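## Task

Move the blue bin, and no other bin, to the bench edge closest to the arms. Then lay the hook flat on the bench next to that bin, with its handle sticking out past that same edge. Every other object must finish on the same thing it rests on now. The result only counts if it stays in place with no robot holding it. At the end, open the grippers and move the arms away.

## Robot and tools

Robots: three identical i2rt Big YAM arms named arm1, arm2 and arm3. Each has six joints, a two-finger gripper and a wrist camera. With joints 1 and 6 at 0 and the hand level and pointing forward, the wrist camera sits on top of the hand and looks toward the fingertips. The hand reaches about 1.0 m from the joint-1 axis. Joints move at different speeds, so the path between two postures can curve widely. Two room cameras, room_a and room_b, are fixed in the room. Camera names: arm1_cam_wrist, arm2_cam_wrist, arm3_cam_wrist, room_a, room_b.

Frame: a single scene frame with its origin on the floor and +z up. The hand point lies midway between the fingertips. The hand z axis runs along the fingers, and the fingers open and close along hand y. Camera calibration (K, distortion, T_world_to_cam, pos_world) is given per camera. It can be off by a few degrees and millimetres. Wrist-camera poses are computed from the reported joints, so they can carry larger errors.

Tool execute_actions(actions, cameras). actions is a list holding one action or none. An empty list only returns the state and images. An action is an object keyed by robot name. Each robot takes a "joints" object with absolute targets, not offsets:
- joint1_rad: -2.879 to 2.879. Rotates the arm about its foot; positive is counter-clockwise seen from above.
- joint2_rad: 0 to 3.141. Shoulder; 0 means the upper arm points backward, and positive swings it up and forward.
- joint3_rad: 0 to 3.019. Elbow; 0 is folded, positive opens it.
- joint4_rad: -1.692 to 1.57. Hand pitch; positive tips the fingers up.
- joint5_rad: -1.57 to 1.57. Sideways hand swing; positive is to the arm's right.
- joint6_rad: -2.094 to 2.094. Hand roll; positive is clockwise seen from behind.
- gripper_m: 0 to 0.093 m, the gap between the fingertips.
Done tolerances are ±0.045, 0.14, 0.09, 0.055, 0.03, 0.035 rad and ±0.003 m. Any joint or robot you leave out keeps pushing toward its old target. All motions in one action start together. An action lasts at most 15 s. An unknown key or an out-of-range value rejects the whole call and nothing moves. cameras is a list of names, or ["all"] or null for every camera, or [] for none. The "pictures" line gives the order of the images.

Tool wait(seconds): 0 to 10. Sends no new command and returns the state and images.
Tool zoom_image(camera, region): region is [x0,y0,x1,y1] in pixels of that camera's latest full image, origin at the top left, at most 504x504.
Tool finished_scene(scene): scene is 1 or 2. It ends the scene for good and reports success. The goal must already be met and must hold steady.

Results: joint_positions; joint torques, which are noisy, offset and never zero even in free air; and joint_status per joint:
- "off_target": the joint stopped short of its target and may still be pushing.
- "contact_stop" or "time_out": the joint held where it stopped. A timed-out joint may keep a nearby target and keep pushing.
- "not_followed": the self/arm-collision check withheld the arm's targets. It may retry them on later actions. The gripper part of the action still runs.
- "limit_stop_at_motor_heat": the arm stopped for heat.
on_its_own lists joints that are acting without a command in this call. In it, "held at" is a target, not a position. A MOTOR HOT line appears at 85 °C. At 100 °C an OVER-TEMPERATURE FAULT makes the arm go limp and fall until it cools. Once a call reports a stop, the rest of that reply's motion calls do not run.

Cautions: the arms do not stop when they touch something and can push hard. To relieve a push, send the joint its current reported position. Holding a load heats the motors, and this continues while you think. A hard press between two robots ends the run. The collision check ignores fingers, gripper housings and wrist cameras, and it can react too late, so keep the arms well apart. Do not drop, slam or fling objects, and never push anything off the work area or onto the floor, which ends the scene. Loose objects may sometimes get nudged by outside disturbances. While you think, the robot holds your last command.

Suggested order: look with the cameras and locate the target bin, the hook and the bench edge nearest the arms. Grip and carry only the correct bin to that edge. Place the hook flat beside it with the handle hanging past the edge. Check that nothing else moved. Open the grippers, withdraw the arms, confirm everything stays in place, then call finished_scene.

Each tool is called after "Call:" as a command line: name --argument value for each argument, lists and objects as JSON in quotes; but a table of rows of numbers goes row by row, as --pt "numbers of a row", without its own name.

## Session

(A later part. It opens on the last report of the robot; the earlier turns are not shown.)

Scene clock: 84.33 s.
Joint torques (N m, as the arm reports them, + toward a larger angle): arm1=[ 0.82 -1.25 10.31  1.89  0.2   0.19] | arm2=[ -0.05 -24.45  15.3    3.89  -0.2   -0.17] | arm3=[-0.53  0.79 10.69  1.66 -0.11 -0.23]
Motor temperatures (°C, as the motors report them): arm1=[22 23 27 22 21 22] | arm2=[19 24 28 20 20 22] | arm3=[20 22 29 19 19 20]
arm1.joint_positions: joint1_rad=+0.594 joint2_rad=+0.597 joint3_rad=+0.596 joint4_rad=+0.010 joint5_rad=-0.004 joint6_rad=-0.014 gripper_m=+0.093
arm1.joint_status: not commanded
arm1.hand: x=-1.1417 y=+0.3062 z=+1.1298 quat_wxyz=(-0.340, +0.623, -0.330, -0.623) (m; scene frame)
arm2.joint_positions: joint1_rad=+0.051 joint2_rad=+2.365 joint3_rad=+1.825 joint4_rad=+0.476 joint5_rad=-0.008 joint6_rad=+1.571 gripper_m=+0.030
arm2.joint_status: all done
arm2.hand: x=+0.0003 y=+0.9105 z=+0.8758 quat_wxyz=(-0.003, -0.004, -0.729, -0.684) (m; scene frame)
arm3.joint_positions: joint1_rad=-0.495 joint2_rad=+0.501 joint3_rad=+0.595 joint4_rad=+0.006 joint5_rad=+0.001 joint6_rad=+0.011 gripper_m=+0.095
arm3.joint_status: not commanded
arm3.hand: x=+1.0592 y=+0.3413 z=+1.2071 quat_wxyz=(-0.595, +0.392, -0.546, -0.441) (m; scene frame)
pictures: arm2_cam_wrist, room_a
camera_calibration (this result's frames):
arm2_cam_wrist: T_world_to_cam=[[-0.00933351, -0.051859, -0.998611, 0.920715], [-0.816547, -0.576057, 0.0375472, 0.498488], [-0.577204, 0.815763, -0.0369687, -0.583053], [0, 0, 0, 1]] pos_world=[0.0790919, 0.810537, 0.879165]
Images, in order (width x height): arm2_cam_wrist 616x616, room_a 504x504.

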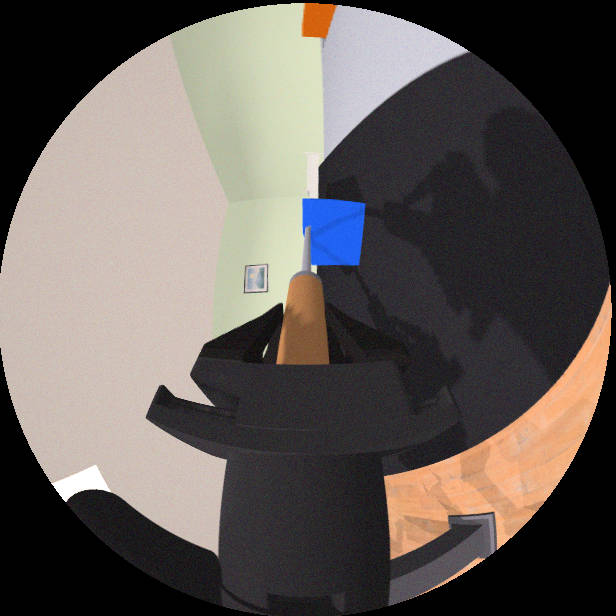

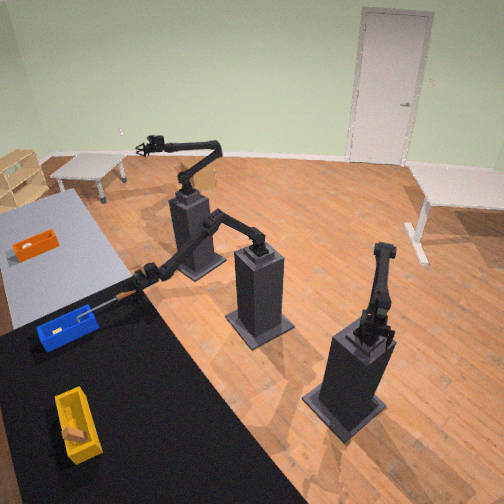

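Call:
execute_actions --actions '[{"arm2":{"joints":{"joint2_rad":2.195,"joint3_rad":1.62,"joint4_rad":0.61}}}]' --cameras '[]'

Call:
execute_actions --actions '[{"arm2":{"joints":{"joint2_rad":2.095,"joint3_rad":1.425,"joint4_rad":0.705}}}]' --cameras '["room_a"]'

Call:
zoom_image --camera "room_a" --region '[40, 250, 180, 360]'

Scene clock: 95.67 s.
Joint torques (N m, as the arm reports them, + toward a larger angle): arm1=[ 1.46 -1.33 10.41  1.93  0.15  0.11] | arm2=[ -0.1  -21.94  10.     4.45  -0.2   -0.17] | arm3=[-0.58  0.69 10.66  1.72 -0.11 -0.24]
Motor temperatures (°C, as the motors report them): arm1=[22 22 28 22 21 22] | arm2=[19 25 29 20 20 22] | arm3=[20 22 29 19 19 20]
arm1.joint_positions: joint1_rad=+0.594 joint2_rad=+0.597 joint3_rad=+0.596 joint4_rad=+0.010 joint5_rad=-0.004 joint6_rad=-0.014 gripper_m=+0.093
arm1.joint_status: not commanded
arm1.hand: x=-1.1417 y=+0.3062 z=+1.1298 quat_wxyz=(-0.340, +0.623, -0.330, -0.623) (m; scene frame)
arm2.joint_positions: joint1_rad=+0.051 joint2_rad=+2.233 joint3_rad=+1.609 joint4_rad=+0.565 joint5_rad=-0.008 joint6_rad=+1.571 gripper_m=+0.030
arm2.joint_status: all done
arm2.hand: x=-0.0006 y=+0.8617 z=+0.8906 quat_wxyz=(-0.002, -0.004, -0.727, -0.686) (m; scene frame)
arm3.joint_positions: joint1_rad=-0.495 joint2_rad=+0.501 joint3_rad=+0.595 joint4_rad=+0.006 joint5_rad=+0.001 joint6_rad=+0.011 gripper_m=+0.095
arm3.joint_status: not commanded
arm3.hand: x=+1.0592 y=+0.3413 z=+1.2071 quat_wxyz=(-0.595, +0.392, -0.546, -0.441) (m; scene frame)
pictures: none
No camera images: the call's "cameras" was empty. Leave "cameras" out to get every camera's image.

Scene clock: 96.60 s.
Joint torques (N m, as the arm reports them, + toward a larger angle): arm1=[ 2.14 -1.77 10.53  1.99  0.15  0.1 ] | arm2=[  0.04 -21.48   9.11   4.73  -0.2   -0.18] | arm3=[-0.5   0.8  10.7   1.68 -0.1  -0.25]
Motor temperatures (°C, as the motors report them): arm1=[22 22 28 22 21 22] | arm2=[19 25 29 20 20 22] | arm3=[20 22 29 19 19 20]
arm1.joint_positions: joint1_rad=+0.594 joint2_rad=+0.597 joint3_rad=+0.596 joint4_rad=+0.010 joint5_rad=-0.004 joint6_rad=-0.014 gripper_m=+0.093
arm1.joint_status: not commanded
arm1.hand: x=-1.1417 y=+0.3062 z=+1.1298 quat_wxyz=(-0.340, +0.623, -0.330, -0.623) (m; scene frame)
arm2.joint_positions: joint1_rad=+0.051 joint2_rad=+2.147 joint3_rad=+1.417 joint4_rad=+0.654 joint5_rad=-0.008 joint6_rad=+1.571 gripper_m=+0.030
arm2.joint_status: all done
arm2.hand: x=-0.0015 y=+0.8129 z=+0.8779 quat_wxyz=(-0.002, -0.004, -0.733, -0.680) (m; scene frame)
arm3.joint_positions: joint1_rad=-0.495 joint2_rad=+0.501 joint3_rad=+0.595 joint4_rad=+0.006 joint5_rad=+0.001 joint6_rad=+0.011 gripper_m=+0.095
arm3.joint_status: not commanded
arm3.hand: x=+1.0592 y=+0.3413 z=+1.2071 quat_wxyz=(-0.595, +0.392, -0.546, -0.441) (m; scene frame)
pictures: room_a
Images, in order (width x height): room_a 504x504.

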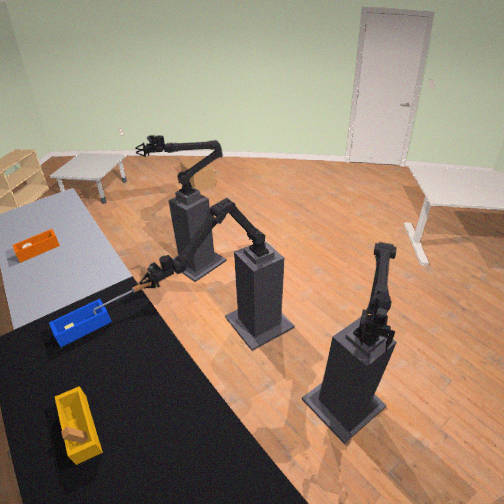

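Region (40, 250, 180, 360) of room_a's 504x504 image, scaled by 3.600, with more detail than that image has; it fills the top 396 rows of this view, and the rest is white.

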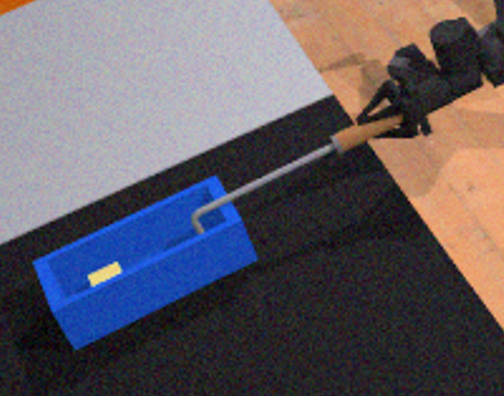

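Working. Continue.

Call:
execute_actions --actions '[{"arm2":{"joints":{"joint2_rad":1.925,"joint3_rad":1.10,"joint4_rad":0.855}}}]' --cameras '[]'

Call:
execute_actions --actions '[{"arm2":{"joints":{"joint2_rad":1.77,"joint3_rad":0.825,"joint4_rad":0.975}}}]' --cameras '["room_a","room_b"]'

Call:
zoom_image --camera "room_a" --region '[70, 240, 210, 350]'

Scene clock: 97.87 s.
Joint torques (N m, as the arm reports them, + toward a larger angle): arm1=[ 1.22 -1.08 10.65  1.84  0.22  0.15] | arm2=[  0.16 -16.96   8.49   4.36  -0.2   -0.16] | arm3=[-0.4   0.75 10.7   1.69 -0.1  -0.24]
Motor temperatures (°C, as the motors report them): arm1=[22 22 28 22 21 22] | arm2=[19 25 28 20 20 22] | arm3=[20 22 29 19 19 20]
arm1.joint_positions: joint1_rad=+0.594 joint2_rad=+0.597 joint3_rad=+0.596 joint4_rad=+0.010 joint5_rad=-0.004 joint6_rad=-0.014 gripper_m=+0.093
arm1.joint_status: not commanded
arm1.hand: x=-1.1417 y=+0.3062 z=+1.1298 quat_wxyz=(-0.340, +0.623, -0.330, -0.623) (m; scene frame)
arm2.joint_positions: joint1_rad=+0.051 joint2_rad=+1.952 joint3_rad=+1.089 joint4_rad=+0.812 joint5_rad=-0.008 joint6_rad=+1.571 gripper_m=+0.030
arm2.joint_status: all done
arm2.hand: x=-0.0031 y=+0.7178 z=+0.8943 quat_wxyz=(-0.002, -0.004, -0.725, -0.689) (m; scene frame)
arm3.joint_positions: joint1_rad=-0.495 joint2_rad=+0.501 joint3_rad=+0.595 joint4_rad=+0.006 joint5_rad=+0.001 joint6_rad=+0.011 gripper_m=+0.095
arm3.joint_status: not commanded
arm3.hand: x=+1.0592 y=+0.3413 z=+1.2071 quat_wxyz=(-0.595, +0.392, -0.546, -0.441) (m; scene frame)
pictures: none
No camera images: the call's "cameras" was empty. Leave "cameras" out to get every camera's image.

Scene clock: 98.87 s.
Joint torques (N m, as the arm reports them, + toward a larger angle): arm1=[ 1.2  -0.46 10.22  2.22  0.2   0.13] | arm2=[ -0.03 -14.19   7.37   4.54  -0.2   -0.16] | arm3=[-0.53  0.72 10.67  1.68 -0.1  -0.24]
Motor temperatures (°C, as the motors report them): arm1=[22 22 28 22 21 22] | arm2=[19 25 28 20 20 22] | arm3=[20 22 29 19 19 20]
arm1.joint_positions: joint1_rad=+0.594 joint2_rad=+0.597 joint3_rad=+0.596 joint4_rad=+0.010 joint5_rad=-0.004 joint6_rad=-0.014 gripper_m=+0.093
arm1.joint_status: not commanded
arm1.hand: x=-1.1417 y=+0.3062 z=+1.1298 quat_wxyz=(-0.340, +0.623, -0.330, -0.623) (m; scene frame)
arm2.joint_positions: joint1_rad=+0.051 joint2_rad=+1.804 joint3_rad=+0.817 joint4_rad=+0.927 joint5_rad=-0.008 joint6_rad=+1.571 gripper_m=+0.030
arm2.joint_status: all done
arm2.hand: x=-0.0047 y=+0.6293 z=+0.8896 quat_wxyz=(-0.002, -0.004, -0.728, -0.685) (m; scene frame)
arm3.joint_positions: joint1_rad=-0.495 joint2_rad=+0.501 joint3_rad=+0.595 joint4_rad=+0.006 joint5_rad=+0.001 joint6_rad=+0.011 gripper_m=+0.095
arm3.joint_status: not commanded
arm3.hand: x=+1.0592 y=+0.3413 z=+1.2071 quat_wxyz=(-0.595, +0.392, -0.546, -0.441) (m; scene frame)
pictures: room_a, room_b
Images, in order (width x height): room_a 504x504, room_b 504x504.

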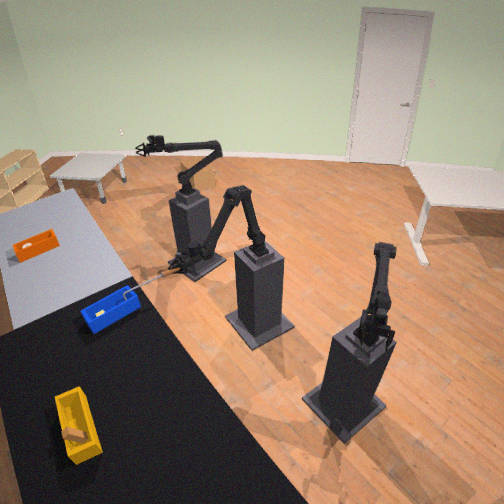

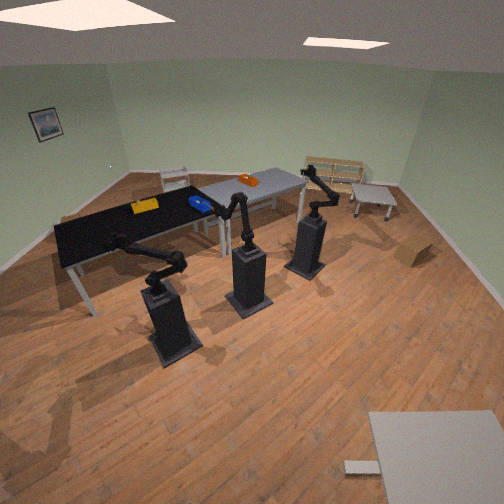

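Region (70, 240, 210, 350) of room_a's 504x504 image, scaled by 3.600, with more detail than that image has; it fills the top 396 rows of this view, and the rest is white.

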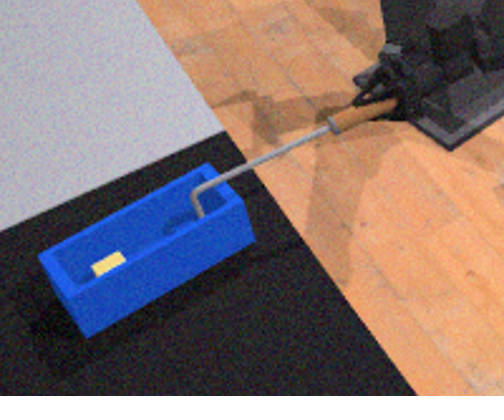

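Call:
execute_actions --actions '[{"arm2":{"joints":{"joint2_rad":1.71,"joint3_rad":0.685,"joint4_rad":1.045}}}]' --cameras '["room_a","arm2_cam_wrist"]'

Call:
zoom_image --camera "room_a" --region '[70, 240, 210, 350]'

Scene clock: 99.93 s.
Joint torques (N m, as the arm reports them, + toward a larger angle): arm1=[ 1.42 -1.28 10.45  2.25  0.21  0.17] | arm2=[ -0.13 -13.11   6.87   4.69  -0.2   -0.17] | arm3=[-0.65  0.67 10.71  1.7  -0.1  -0.25]
Motor temperatures (°C, as the motors report them): arm1=[22 22 28 22 21 22] | arm2=[19 24 28 20 20 22] | arm3=[20 22 29 19 19 20]
arm1.joint_positions: joint1_rad=+0.594 joint2_rad=+0.597 joint3_rad=+0.596 joint4_rad=+0.010 joint5_rad=-0.004 joint6_rad=-0.014 gripper_m=+0.093
arm1.joint_status: not commanded
arm1.hand: x=-1.1417 y=+0.3062 z=+1.1298 quat_wxyz=(-0.340, +0.623, -0.330, -0.623) (m; scene frame)
arm2.joint_positions: joint1_rad=+0.051 joint2_rad=+1.750 joint3_rad=+0.674 joint4_rad=+0.995 joint5_rad=-0.008 joint6_rad=+1.571 gripper_m=+0.030
arm2.joint_status: all done
arm2.hand: x=-0.0055 y=+0.5807 z=+0.8752 quat_wxyz=(-0.002, -0.004, -0.735, -0.678) (m; scene frame)
arm3.joint_positions: joint1_rad=-0.495 joint2_rad=+0.501 joint3_rad=+0.595 joint4_rad=+0.006 joint5_rad=+0.001 joint6_rad=+0.011 gripper_m=+0.095
arm3.joint_status: not commanded
arm3.hand: x=+1.0592 y=+0.3413 z=+1.2071 quat_wxyz=(-0.595, +0.392, -0.546, -0.441) (m; scene frame)
pictures: arm2_cam_wrist, room_a
camera_calibration (this result's frames):
arm2_cam_wrist: T_world_to_cam=[[-0.00963687, -0.0689933, -0.997571, 0.911946], [-0.816302, -0.575653, 0.0476987, 0.294683], [-0.577545, 0.814778, -0.0507719, -0.304823], [0, 0, 0, 1]] pos_world=[0.0732895, 0.480916, 0.880198]
Images, in order (width x height): arm2_cam_wrist 616x616, room_a 504x504.

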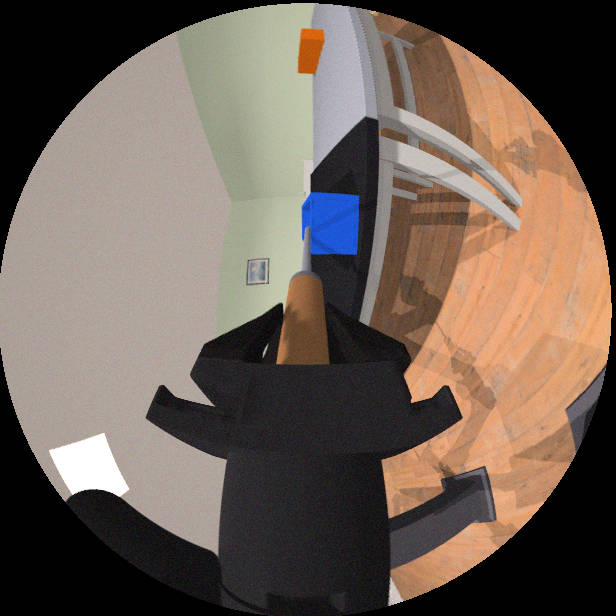

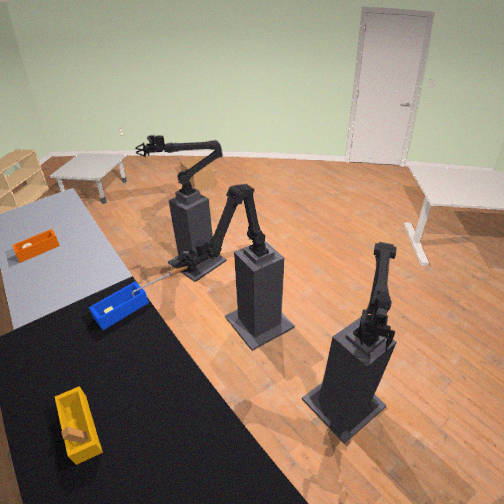

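Region (70, 240, 210, 350) of room_a's 504x504 image, scaled by 3.600, with more detail than that image has; it fills the top 396 rows of this view, and the rest is white.

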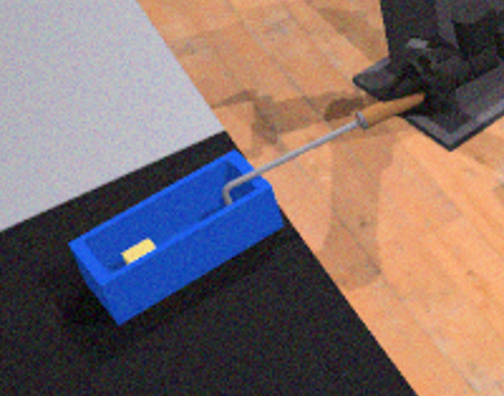

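Call:
execute_actions --actions '[{"arm2":{"joints":{"joint3_rad":1.0}}}]' --cameras '[]'

Call:
execute_actions --actions '[{"arm2":{"joints":{"joint1_rad":0.326,"joint5_rad":0.258,"joint3_rad":1.25,"joint4_rad":0.9}}}]' --cameras '["room_a"]'

Call:
execute_actions --actions '[{"arm2":{"joints":{"joint2_rad":2.15,"joint3_rad":1.515,"joint4_rad":0.84}}}]' --cameras '["room_a","arm2_cam_wrist"]'

Scene clock: 101.63 s.
Joint torques (N m, as the arm reports them, + toward a larger angle): arm1=[ 1.33 -0.8  10.4   2.06  0.25  0.1 ] | arm2=[  0.03 -14.11  12.13   3.82  -0.21  -0.16] | arm3=[-0.53  0.63 10.71  1.69 -0.11 -0.24]
Motor temperatures (°C, as the motors report them): arm1=[22 22 28 22 21 22] | arm2=[19 24 28 20 20 22] | arm3=[20 22 29 19 19 20]
arm1.joint_positions: joint1_rad=+0.594 joint2_rad=+0.597 joint3_rad=+0.596 joint4_rad=+0.010 joint5_rad=-0.004 joint6_rad=-0.014 gripper_m=+0.093
arm1.joint_status: not commanded
arm1.hand: x=-1.1417 y=+0.3062 z=+1.1298 quat_wxyz=(-0.340, +0.623, -0.330, -0.623) (m; scene frame)
arm2.joint_positions: joint1_rad=+0.051 joint2_rad=+1.738 joint3_rad=+0.952 joint4_rad=+1.009 joint5_rad=-0.008 joint6_rad=+1.572 gripper_m=+0.030
arm2.joint_status: all done
arm2.hand: x=-0.0040 y=+0.6596 z=+1.0175 quat_wxyz=(-0.004, -0.003, -0.624, -0.782) (m; scene frame)
arm3.joint_positions: joint1_rad=-0.495 joint2_rad=+0.501 joint3_rad=+0.595 joint4_rad=+0.006 joint5_rad=+0.001 joint6_rad=+0.011 gripper_m=+0.095
arm3.joint_status: not commanded
arm3.hand: x=+1.0592 y=+0.3413 z=+1.2071 quat_wxyz=(-0.595, +0.392, -0.546, -0.441) (m; scene frame)
pictures: none
No camera images: the call's "cameras" was empty. Leave "cameras" out to get every camera's image.

Scene clock: 103.07 s.
Joint torques (N m, as the arm reports them, + toward a larger angle): arm1=[ 1.17 -1.18 10.64  2.01  0.18  0.1 ] | arm2=[  0.38 -15.52  14.33   3.33  -0.37  -0.18] | arm3=[-0.66  0.68 10.69  1.67 -0.11 -0.24]
Motor temperatures (°C, as the motors report them): arm1=[22 22 28 22 21 22] | arm2=[19 24 28 20 20 22] | arm3=[20 22 30 19 19 20]
arm1.joint_positions: joint1_rad=+0.594 joint2_rad=+0.597 joint3_rad=+0.596 joint4_rad=+0.010 joint5_rad=-0.004 joint6_rad=-0.014 gripper_m=+0.093
arm1.joint_status: not commanded
arm1.hand: x=-1.1417 y=+0.3062 z=+1.1298 quat_wxyz=(-0.340, +0.623, -0.330, -0.623) (m; scene frame)
arm2.joint_positions: joint1_rad=+0.320 joint2_rad=+1.737 joint3_rad=+1.193 joint4_rad=+0.873 joint5_rad=+0.261 joint6_rad=+1.572 gripper_m=+0.030
arm2.joint_status: all done
arm2.hand: x=-0.1464 y=+0.6926 z=+1.1127 quat_wxyz=(+0.026, -0.034, -0.586, -0.809) (m; scene frame)
arm3.joint_positions: joint1_rad=-0.495 joint2_rad=+0.501 joint3_rad=+0.595 joint4_rad=+0.006 joint5_rad=+0.001 joint6_rad=+0.011 gripper_m=+0.095
arm3.joint_status: not commanded
arm3.hand: x=+1.0592 y=+0.3413 z=+1.2071 quat_wxyz=(-0.595, +0.392, -0.546, -0.441) (m; scene frame)
pictures: room_a
Images, in order (width x height): room_a 504x504.

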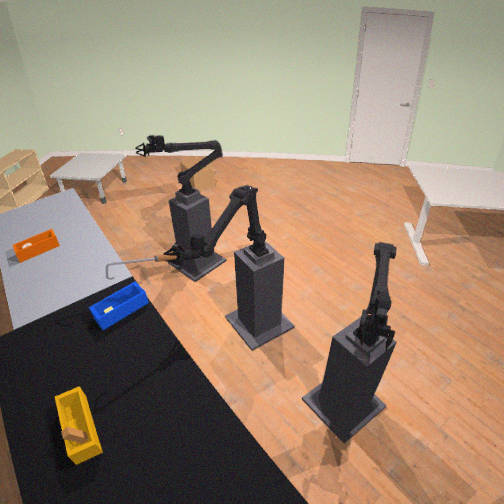

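Scene clock: 104.50 s.
Joint torques (N m, as the arm reports them, + toward a larger angle): arm1=[ 0.66 -1.25 10.44  2.06  0.13  0.17] | arm2=[  0.4  -22.2   13.68   4.27  -0.26  -0.16] | arm3=[-0.4   0.78 10.67  1.67 -0.1  -0.24]
Motor temperatures (°C, as the motors report them): arm1=[22 22 28 22 21 22] | arm2=[19 24 28 20 20 22] | arm3=[20 22 30 19 19 20]
arm1.joint_positions: joint1_rad=+0.594 joint2_rad=+0.597 joint3_rad=+0.596 joint4_rad=+0.010 joint5_rad=-0.004 joint6_rad=-0.014 gripper_m=+0.093
arm1.joint_status: not commanded
arm1.hand: x=-1.1417 y=+0.3062 z=+1.1298 quat_wxyz=(-0.340, +0.623, -0.330, -0.623) (m; scene frame)
arm2.joint_positions: joint1_rad=+0.320 joint2_rad=+2.208 joint3_rad=+1.453 joint4_rad=+0.797 joint5_rad=+0.261 joint6_rad=+1.572 gripper_m=+0.030
arm2.joint_status: all done
arm2.hand: x=-0.1751 y=+0.8034 z=+0.8835 quat_wxyz=(+0.001, -0.008, -0.692, -0.721) (m; scene frame)
arm3.joint_positions: joint1_rad=-0.495 joint2_rad=+0.501 joint3_rad=+0.595 joint4_rad=+0.006 joint5_rad=+0.001 joint6_rad=+0.011 gripper_m=+0.095
arm3.joint_status: not commanded
arm3.hand: x=+1.0592 y=+0.3413 z=+1.2071 quat_wxyz=(-0.595, +0.392, -0.546, -0.441) (m; scene frame)
pictures: arm2_cam_wrist, room_a
camera_calibration (this result's frames):
arm2_cam_wrist: T_world_to_cam=[[-0.0190118, 0.0528164, -0.998423, 0.835169], [-0.816716, -0.576846, -0.0149632, 0.340253], [-0.576726, 0.815144, 0.0541028, -0.676533], [0, 0, 0, 1]] pos_world=[-0.0964066, 0.703635, 0.875545]
Images, in order (width x height): arm2_cam_wrist 616x616, room_a 504x504.

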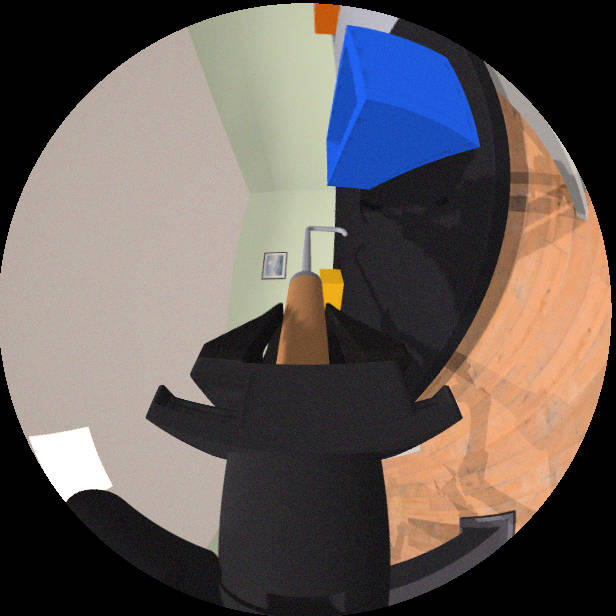

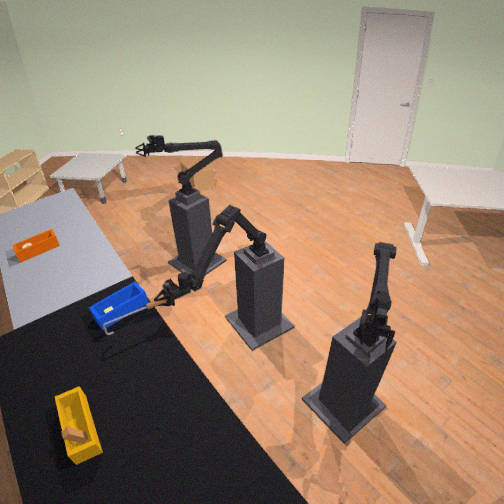

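Call:
execute_actions --actions '[{"arm2":{"joints":{"joint2_rad":2.265,"joint6_rad":0.8}}}]' --cameras '["arm2_cam_wrist"]'

Scene clock: 106.33 s.
Joint torques (N m, as the arm reports them, + toward a larger angle): arm1=[ 1.52 -1.2  10.55  2.19  0.19  0.15] | arm2=[  0.16 -19.07  13.34   3.49  -0.06  -0.34] | arm3=[-0.63  0.65 10.69  1.68 -0.11 -0.24]
Motor temperatures (°C, as the motors report them): arm1=[22 22 28 22 21 22] | arm2=[19 24 28 20 20 22] | arm3=[20 22 30 19 19 20]
arm1.joint_positions: joint1_rad=+0.594 joint2_rad=+0.597 joint3_rad=+0.596 joint4_rad=+0.010 joint5_rad=-0.004 joint6_rad=-0.014 gripper_m=+0.093
arm1.joint_status: not commanded
arm1.hand: x=-1.1417 y=+0.3062 z=+1.1298 quat_wxyz=(-0.340, +0.623, -0.330, -0.623) (m; scene frame)
arm2.joint_positions: joint1_rad=+0.322 joint2_rad=+2.271 joint3_rad=+1.453 joint4_rad=+0.812 joint5_rad=+0.258 joint6_rad=+0.811 gripper_m=+0.030
arm2.joint_status: all done
arm2.hand: x=-0.1774 y=+0.8023 z=+0.8369 quat_wxyz=(-0.263, +0.262, -0.659, -0.654) (m; scene frame)
arm3.joint_positions: joint1_rad=-0.495 joint2_rad=+0.501 joint3_rad=+0.595 joint4_rad=+0.006 joint5_rad=+0.001 joint6_rad=+0.011 gripper_m=+0.095
arm3.joint_status: not commanded
arm3.hand: x=+1.0592 y=+0.3413 z=+1.2071 quat_wxyz=(-0.595, +0.392, -0.546, -0.441) (m; scene frame)
pictures: arm2_cam_wrist
camera_calibration (this result's frames):
arm2_cam_wrist: T_world_to_cam=[[0.684385, 0.00504082, -0.729103, 0.726423], [-0.588996, -0.585597, -0.55692, 0.838037], [-0.429768, 0.810586, -0.397805, -0.266529], [0, 0, 0, 1]] pos_world=[-0.118099, 0.703135, 0.89033]
Images, in order (width x height): arm2_cam_wrist 616x616.

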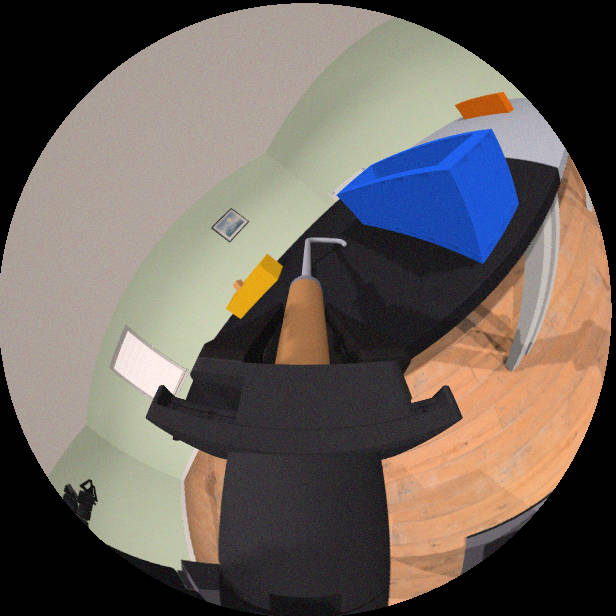

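Call:
execute_actions --actions '[{"arm2":{"joints":{"joint2_rad":2.335,"joint4_rad":0.89,"joint6_rad":-0.01}}}]' --cameras '["arm2_cam_wrist","room_a"]'

Scene clock: 108.17 s.
Joint torques (N m, as the arm reports them, + toward a larger angle): arm1=[ 1.32 -0.28 10.61  2.23  0.18  0.14] | arm2=[  0.28 -18.4   12.84   3.35  -0.07  -0.26] | arm3=[-0.43  0.8  10.69  1.67 -0.1  -0.25]
Motor temperatures (°C, as the motors report them): arm1=[22 22 28 22 21 22] | arm2=[19 24 28 20 20 22] | arm3=[20 22 30 19 19 20]
arm1.joint_positions: joint1_rad=+0.594 joint2_rad=+0.597 joint3_rad=+0.596 joint4_rad=+0.010 joint5_rad=-0.004 joint6_rad=-0.014 gripper_m=+0.093
arm1.joint_status: not commanded
arm1.hand: x=-1.1417 y=+0.3062 z=+1.1298 quat_wxyz=(-0.340, +0.623, -0.330, -0.623) (m; scene frame)
arm2.joint_positions: joint1_rad=+0.323 joint2_rad=+2.329 joint3_rad=+1.454 joint4_rad=+0.867 joint5_rad=+0.257 joint6_rad=+0.001 gripper_m=+0.030
arm2.joint_status: all done
arm2.hand: x=-0.1772 y=+0.7998 z=+0.8046 quat_wxyz=(-0.499, +0.501, -0.503, -0.498) (m; scene frame)
arm3.joint_positions: joint1_rad=-0.495 joint2_rad=+0.501 joint3_rad=+0.595 joint4_rad=+0.006 joint5_rad=+0.001 joint6_rad=+0.011 gripper_m=+0.095
arm3.joint_status: not commanded
arm3.hand: x=+1.0592 y=+0.3413 z=+1.2071 quat_wxyz=(-0.595, +0.392, -0.546, -0.441) (m; scene frame)
pictures: arm2_cam_wrist, room_a
camera_calibration (this result's frames):
arm2_cam_wrist: T_world_to_cam=[[0.999941, 0.00806963, -0.00720734, 0.175397], [-0.00105106, -0.590536, -0.807011, 1.12806], [-0.0107685, 0.806971, -0.590493, -0.0451243], [0, 0, 0, 1]] pos_world=[-0.174687, 0.701158, 0.884975]
Images, in order (width x height): arm2_cam_wrist 616x616, room_a 504x504.

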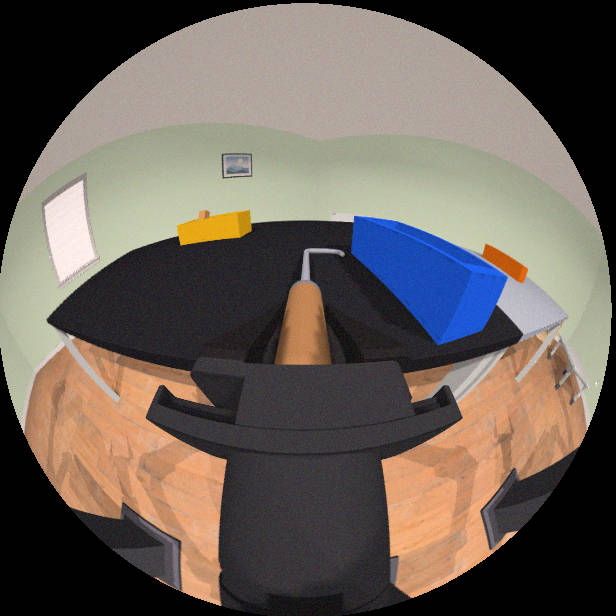

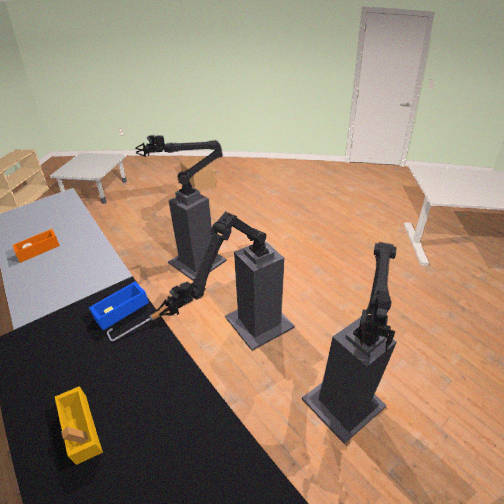

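Call:
execute_actions --actions '[{"arm2":{"joints":{"joint2_rad":2.375}}}]' --cameras '["arm2_cam_wrist"]'

Scene clock: 109.07 s.
Joint torques (N m, as the arm reports them, + toward a larger angle): arm1=[ 1.21 -1.35 10.6   2.09  0.18  0.15] | arm2=[ -0.02 -17.52  12.12   3.09  -0.07  -0.22] | arm3=[-0.43  0.59 10.68  1.67 -0.1  -0.24]
Motor temperatures (°C, as the motors report them): arm1=[22 22 28 22 21 22] | arm2=[19 24 28 20 20 22] | arm3=[20 22 30 19 19 20]
arm1.joint_positions: joint1_rad=+0.594 joint2_rad=+0.597 joint3_rad=+0.596 joint4_rad=+0.010 joint5_rad=-0.004 joint6_rad=-0.014 gripper_m=+0.093
arm1.joint_status: not commanded
arm1.hand: x=-1.1417 y=+0.3062 z=+1.1298 quat_wxyz=(-0.340, +0.623, -0.330, -0.623) (m; scene frame)
arm2.joint_positions: joint1_rad=+0.323 joint2_rad=+2.354 joint3_rad=+1.461 joint4_rad=+0.871 joint5_rad=+0.257 joint6_rad=-0.004 gripper_m=+0.030
arm2.joint_status: all done
arm2.hand: x=-0.1772 y=+0.7999 z=+0.7882 quat_wxyz=(-0.498, +0.507, -0.504, -0.491) (m; scene frame)
arm3.joint_positions: joint1_rad=-0.495 joint2_rad=+0.501 joint3_rad=+0.595 joint4_rad=+0.006 joint5_rad=+0.001 joint6_rad=+0.011 gripper_m=+0.095
arm3.joint_status: not commanded
arm3.hand: x=+1.0592 y=+0.3413 z=+1.2071 quat_wxyz=(-0.595, +0.392, -0.546, -0.441) (m; scene frame)
pictures: arm2_cam_wrist
camera_calibration (this result's frames):
arm2_cam_wrist: T_world_to_cam=[[0.999964, 0.00812919, 0.00231696, 0.167757], [0.0067485, -0.602701, -0.797939, 1.11884], [-0.00509016, 0.797926, -0.602734, -0.0369354], [0, 0, 0, 1]] pos_world=[-0.17549, 0.702434, 0.870114]
Images, in order (width x height): arm2_cam_wrist 616x616.

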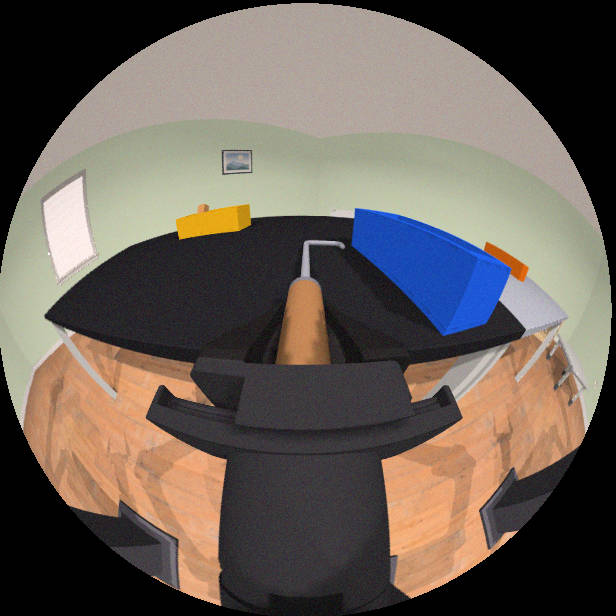

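Release, then lift away.

Call:
execute_actions --actions '[{"arm2":{"joints":{"gripper_m":0.085}}}]' --cameras '[]'

Call:
execute_actions --actions '[{"arm2":{"joints":{"joint2_rad":1.4,"joint3_rad":1.2}}}]' --cameras '["room_a","room_b"]'

Call:
zoom_image --camera "room_a" --region '[70, 260, 210, 370]'

Scene clock: 109.90 s.
Joint torques (N m, as the arm reports them, + toward a larger angle): arm1=[ 1.72 -0.83 10.49  2.1   0.19  0.16] | arm2=[  0.07 -17.5   11.26   2.95  -0.06  -0.22] | arm3=[-0.47  0.8  10.68  1.67 -0.11 -0.24]
Motor temperatures (°C, as the motors report them): arm1=[22 22 28 22 21 22] | arm2=[19 24 28 20 20 22] | arm3=[20 21 30 19 19 20]
arm1.joint_positions: joint1_rad=+0.594 joint2_rad=+0.597 joint3_rad=+0.596 joint4_rad=+0.010 joint5_rad=-0.004 joint6_rad=-0.014 gripper_m=+0.093
arm1.joint_status: not commanded
arm1.hand: x=-1.1417 y=+0.3062 z=+1.1298 quat_wxyz=(-0.340, +0.623, -0.330, -0.623) (m; scene frame)
arm2.joint_positions: joint1_rad=+0.323 joint2_rad=+2.354 joint3_rad=+1.472 joint4_rad=+0.875 joint5_rad=+0.257 joint6_rad=-0.004 gripper_m=+0.085
arm2.joint_status: all done
arm2.hand: x=-0.1780 y=+0.8030 z=+0.7943 quat_wxyz=(-0.500, +0.502, -0.501, -0.496) (m; scene frame)
arm3.joint_positions: joint1_rad=-0.495 joint2_rad=+0.501 joint3_rad=+0.595 joint4_rad=+0.006 joint5_rad=+0.001 joint6_rad=+0.011 gripper_m=+0.095
arm3.joint_status: not commanded
arm3.hand: x=+1.0592 y=+0.3413 z=+1.2071 quat_wxyz=(-0.595, +0.392, -0.546, -0.441) (m; scene frame)
pictures: none
No camera images: the call's "cameras" was empty. Leave "cameras" out to get every camera's image.

Scene clock: 111.60 s.
Joint torques (N m, as the arm reports them, + toward a larger angle): arm1=[ 1.51 -1.45 10.37  2.12  0.2   0.18] | arm2=[ 0.19 -7.91  9.38  1.12 -0.2  -0.24] | arm3=[-0.42  0.6  10.71  1.68 -0.11 -0.25]
Motor temperatures (°C, as the motors report them): arm1=[22 22 28 22 21 22] | arm2=[19 24 28 20 20 22] | arm3=[20 21 30 19 19 20]
arm1.joint_positions: joint1_rad=+0.594 joint2_rad=+0.597 joint3_rad=+0.596 joint4_rad=+0.010 joint5_rad=-0.004 joint6_rad=-0.014 gripper_m=+0.093
arm1.joint_status: not commanded
arm1.hand: x=-1.1417 y=+0.3062 z=+1.1298 quat_wxyz=(-0.340, +0.623, -0.330, -0.623) (m; scene frame)
arm2.joint_positions: joint1_rad=+0.323 joint2_rad=+1.382 joint3_rad=+1.205 joint4_rad=+0.895 joint5_rad=+0.257 joint6_rad=-0.004 gripper_m=+0.085
arm2.joint_status: all done
arm2.hand: x=-0.1158 y=+0.5651 z=+1.3466 quat_wxyz=(-0.596, +0.253, -0.343, -0.681) (m; scene frame)
arm3.joint_positions: joint1_rad=-0.495 joint2_rad=+0.501 joint3_rad=+0.595 joint4_rad=+0.006 joint5_rad=+0.001 joint6_rad=+0.011 gripper_m=+0.095
arm3.joint_status: not commanded
arm3.hand: x=+1.0592 y=+0.3413 z=+1.2071 quat_wxyz=(-0.595, +0.392, -0.546, -0.441) (m; scene frame)
pictures: room_a, room_b
Images, in order (width x height): room_a 504x504, room_b 504x504.

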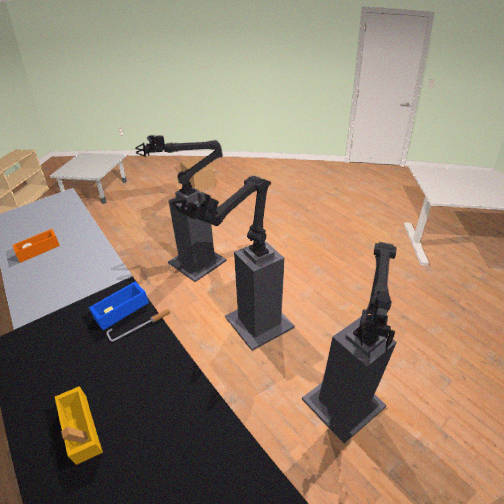

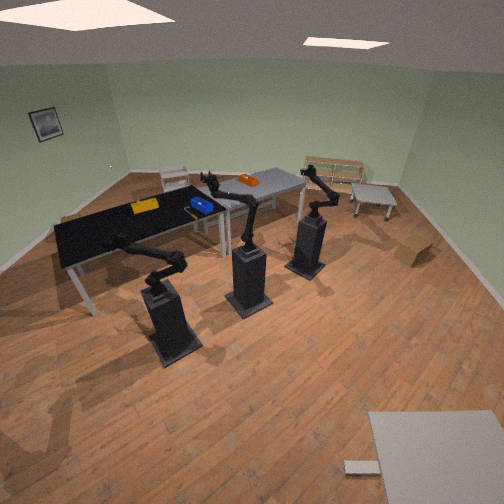

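Region (70, 260, 210, 370) of room_a's 504x504 image, scaled by 3.600, with more detail than that image has; it fills the top 396 rows of this view, and the rest is white.

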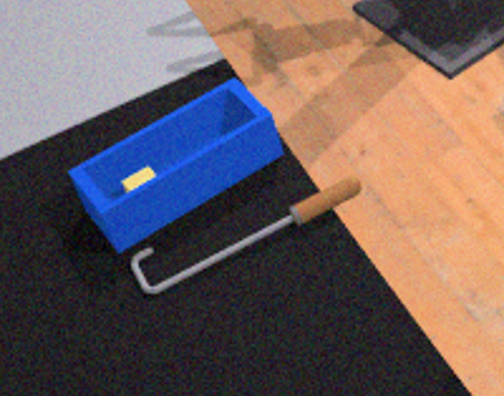

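Call:
finished_scene --scene 1

The scene is finished: the task was done.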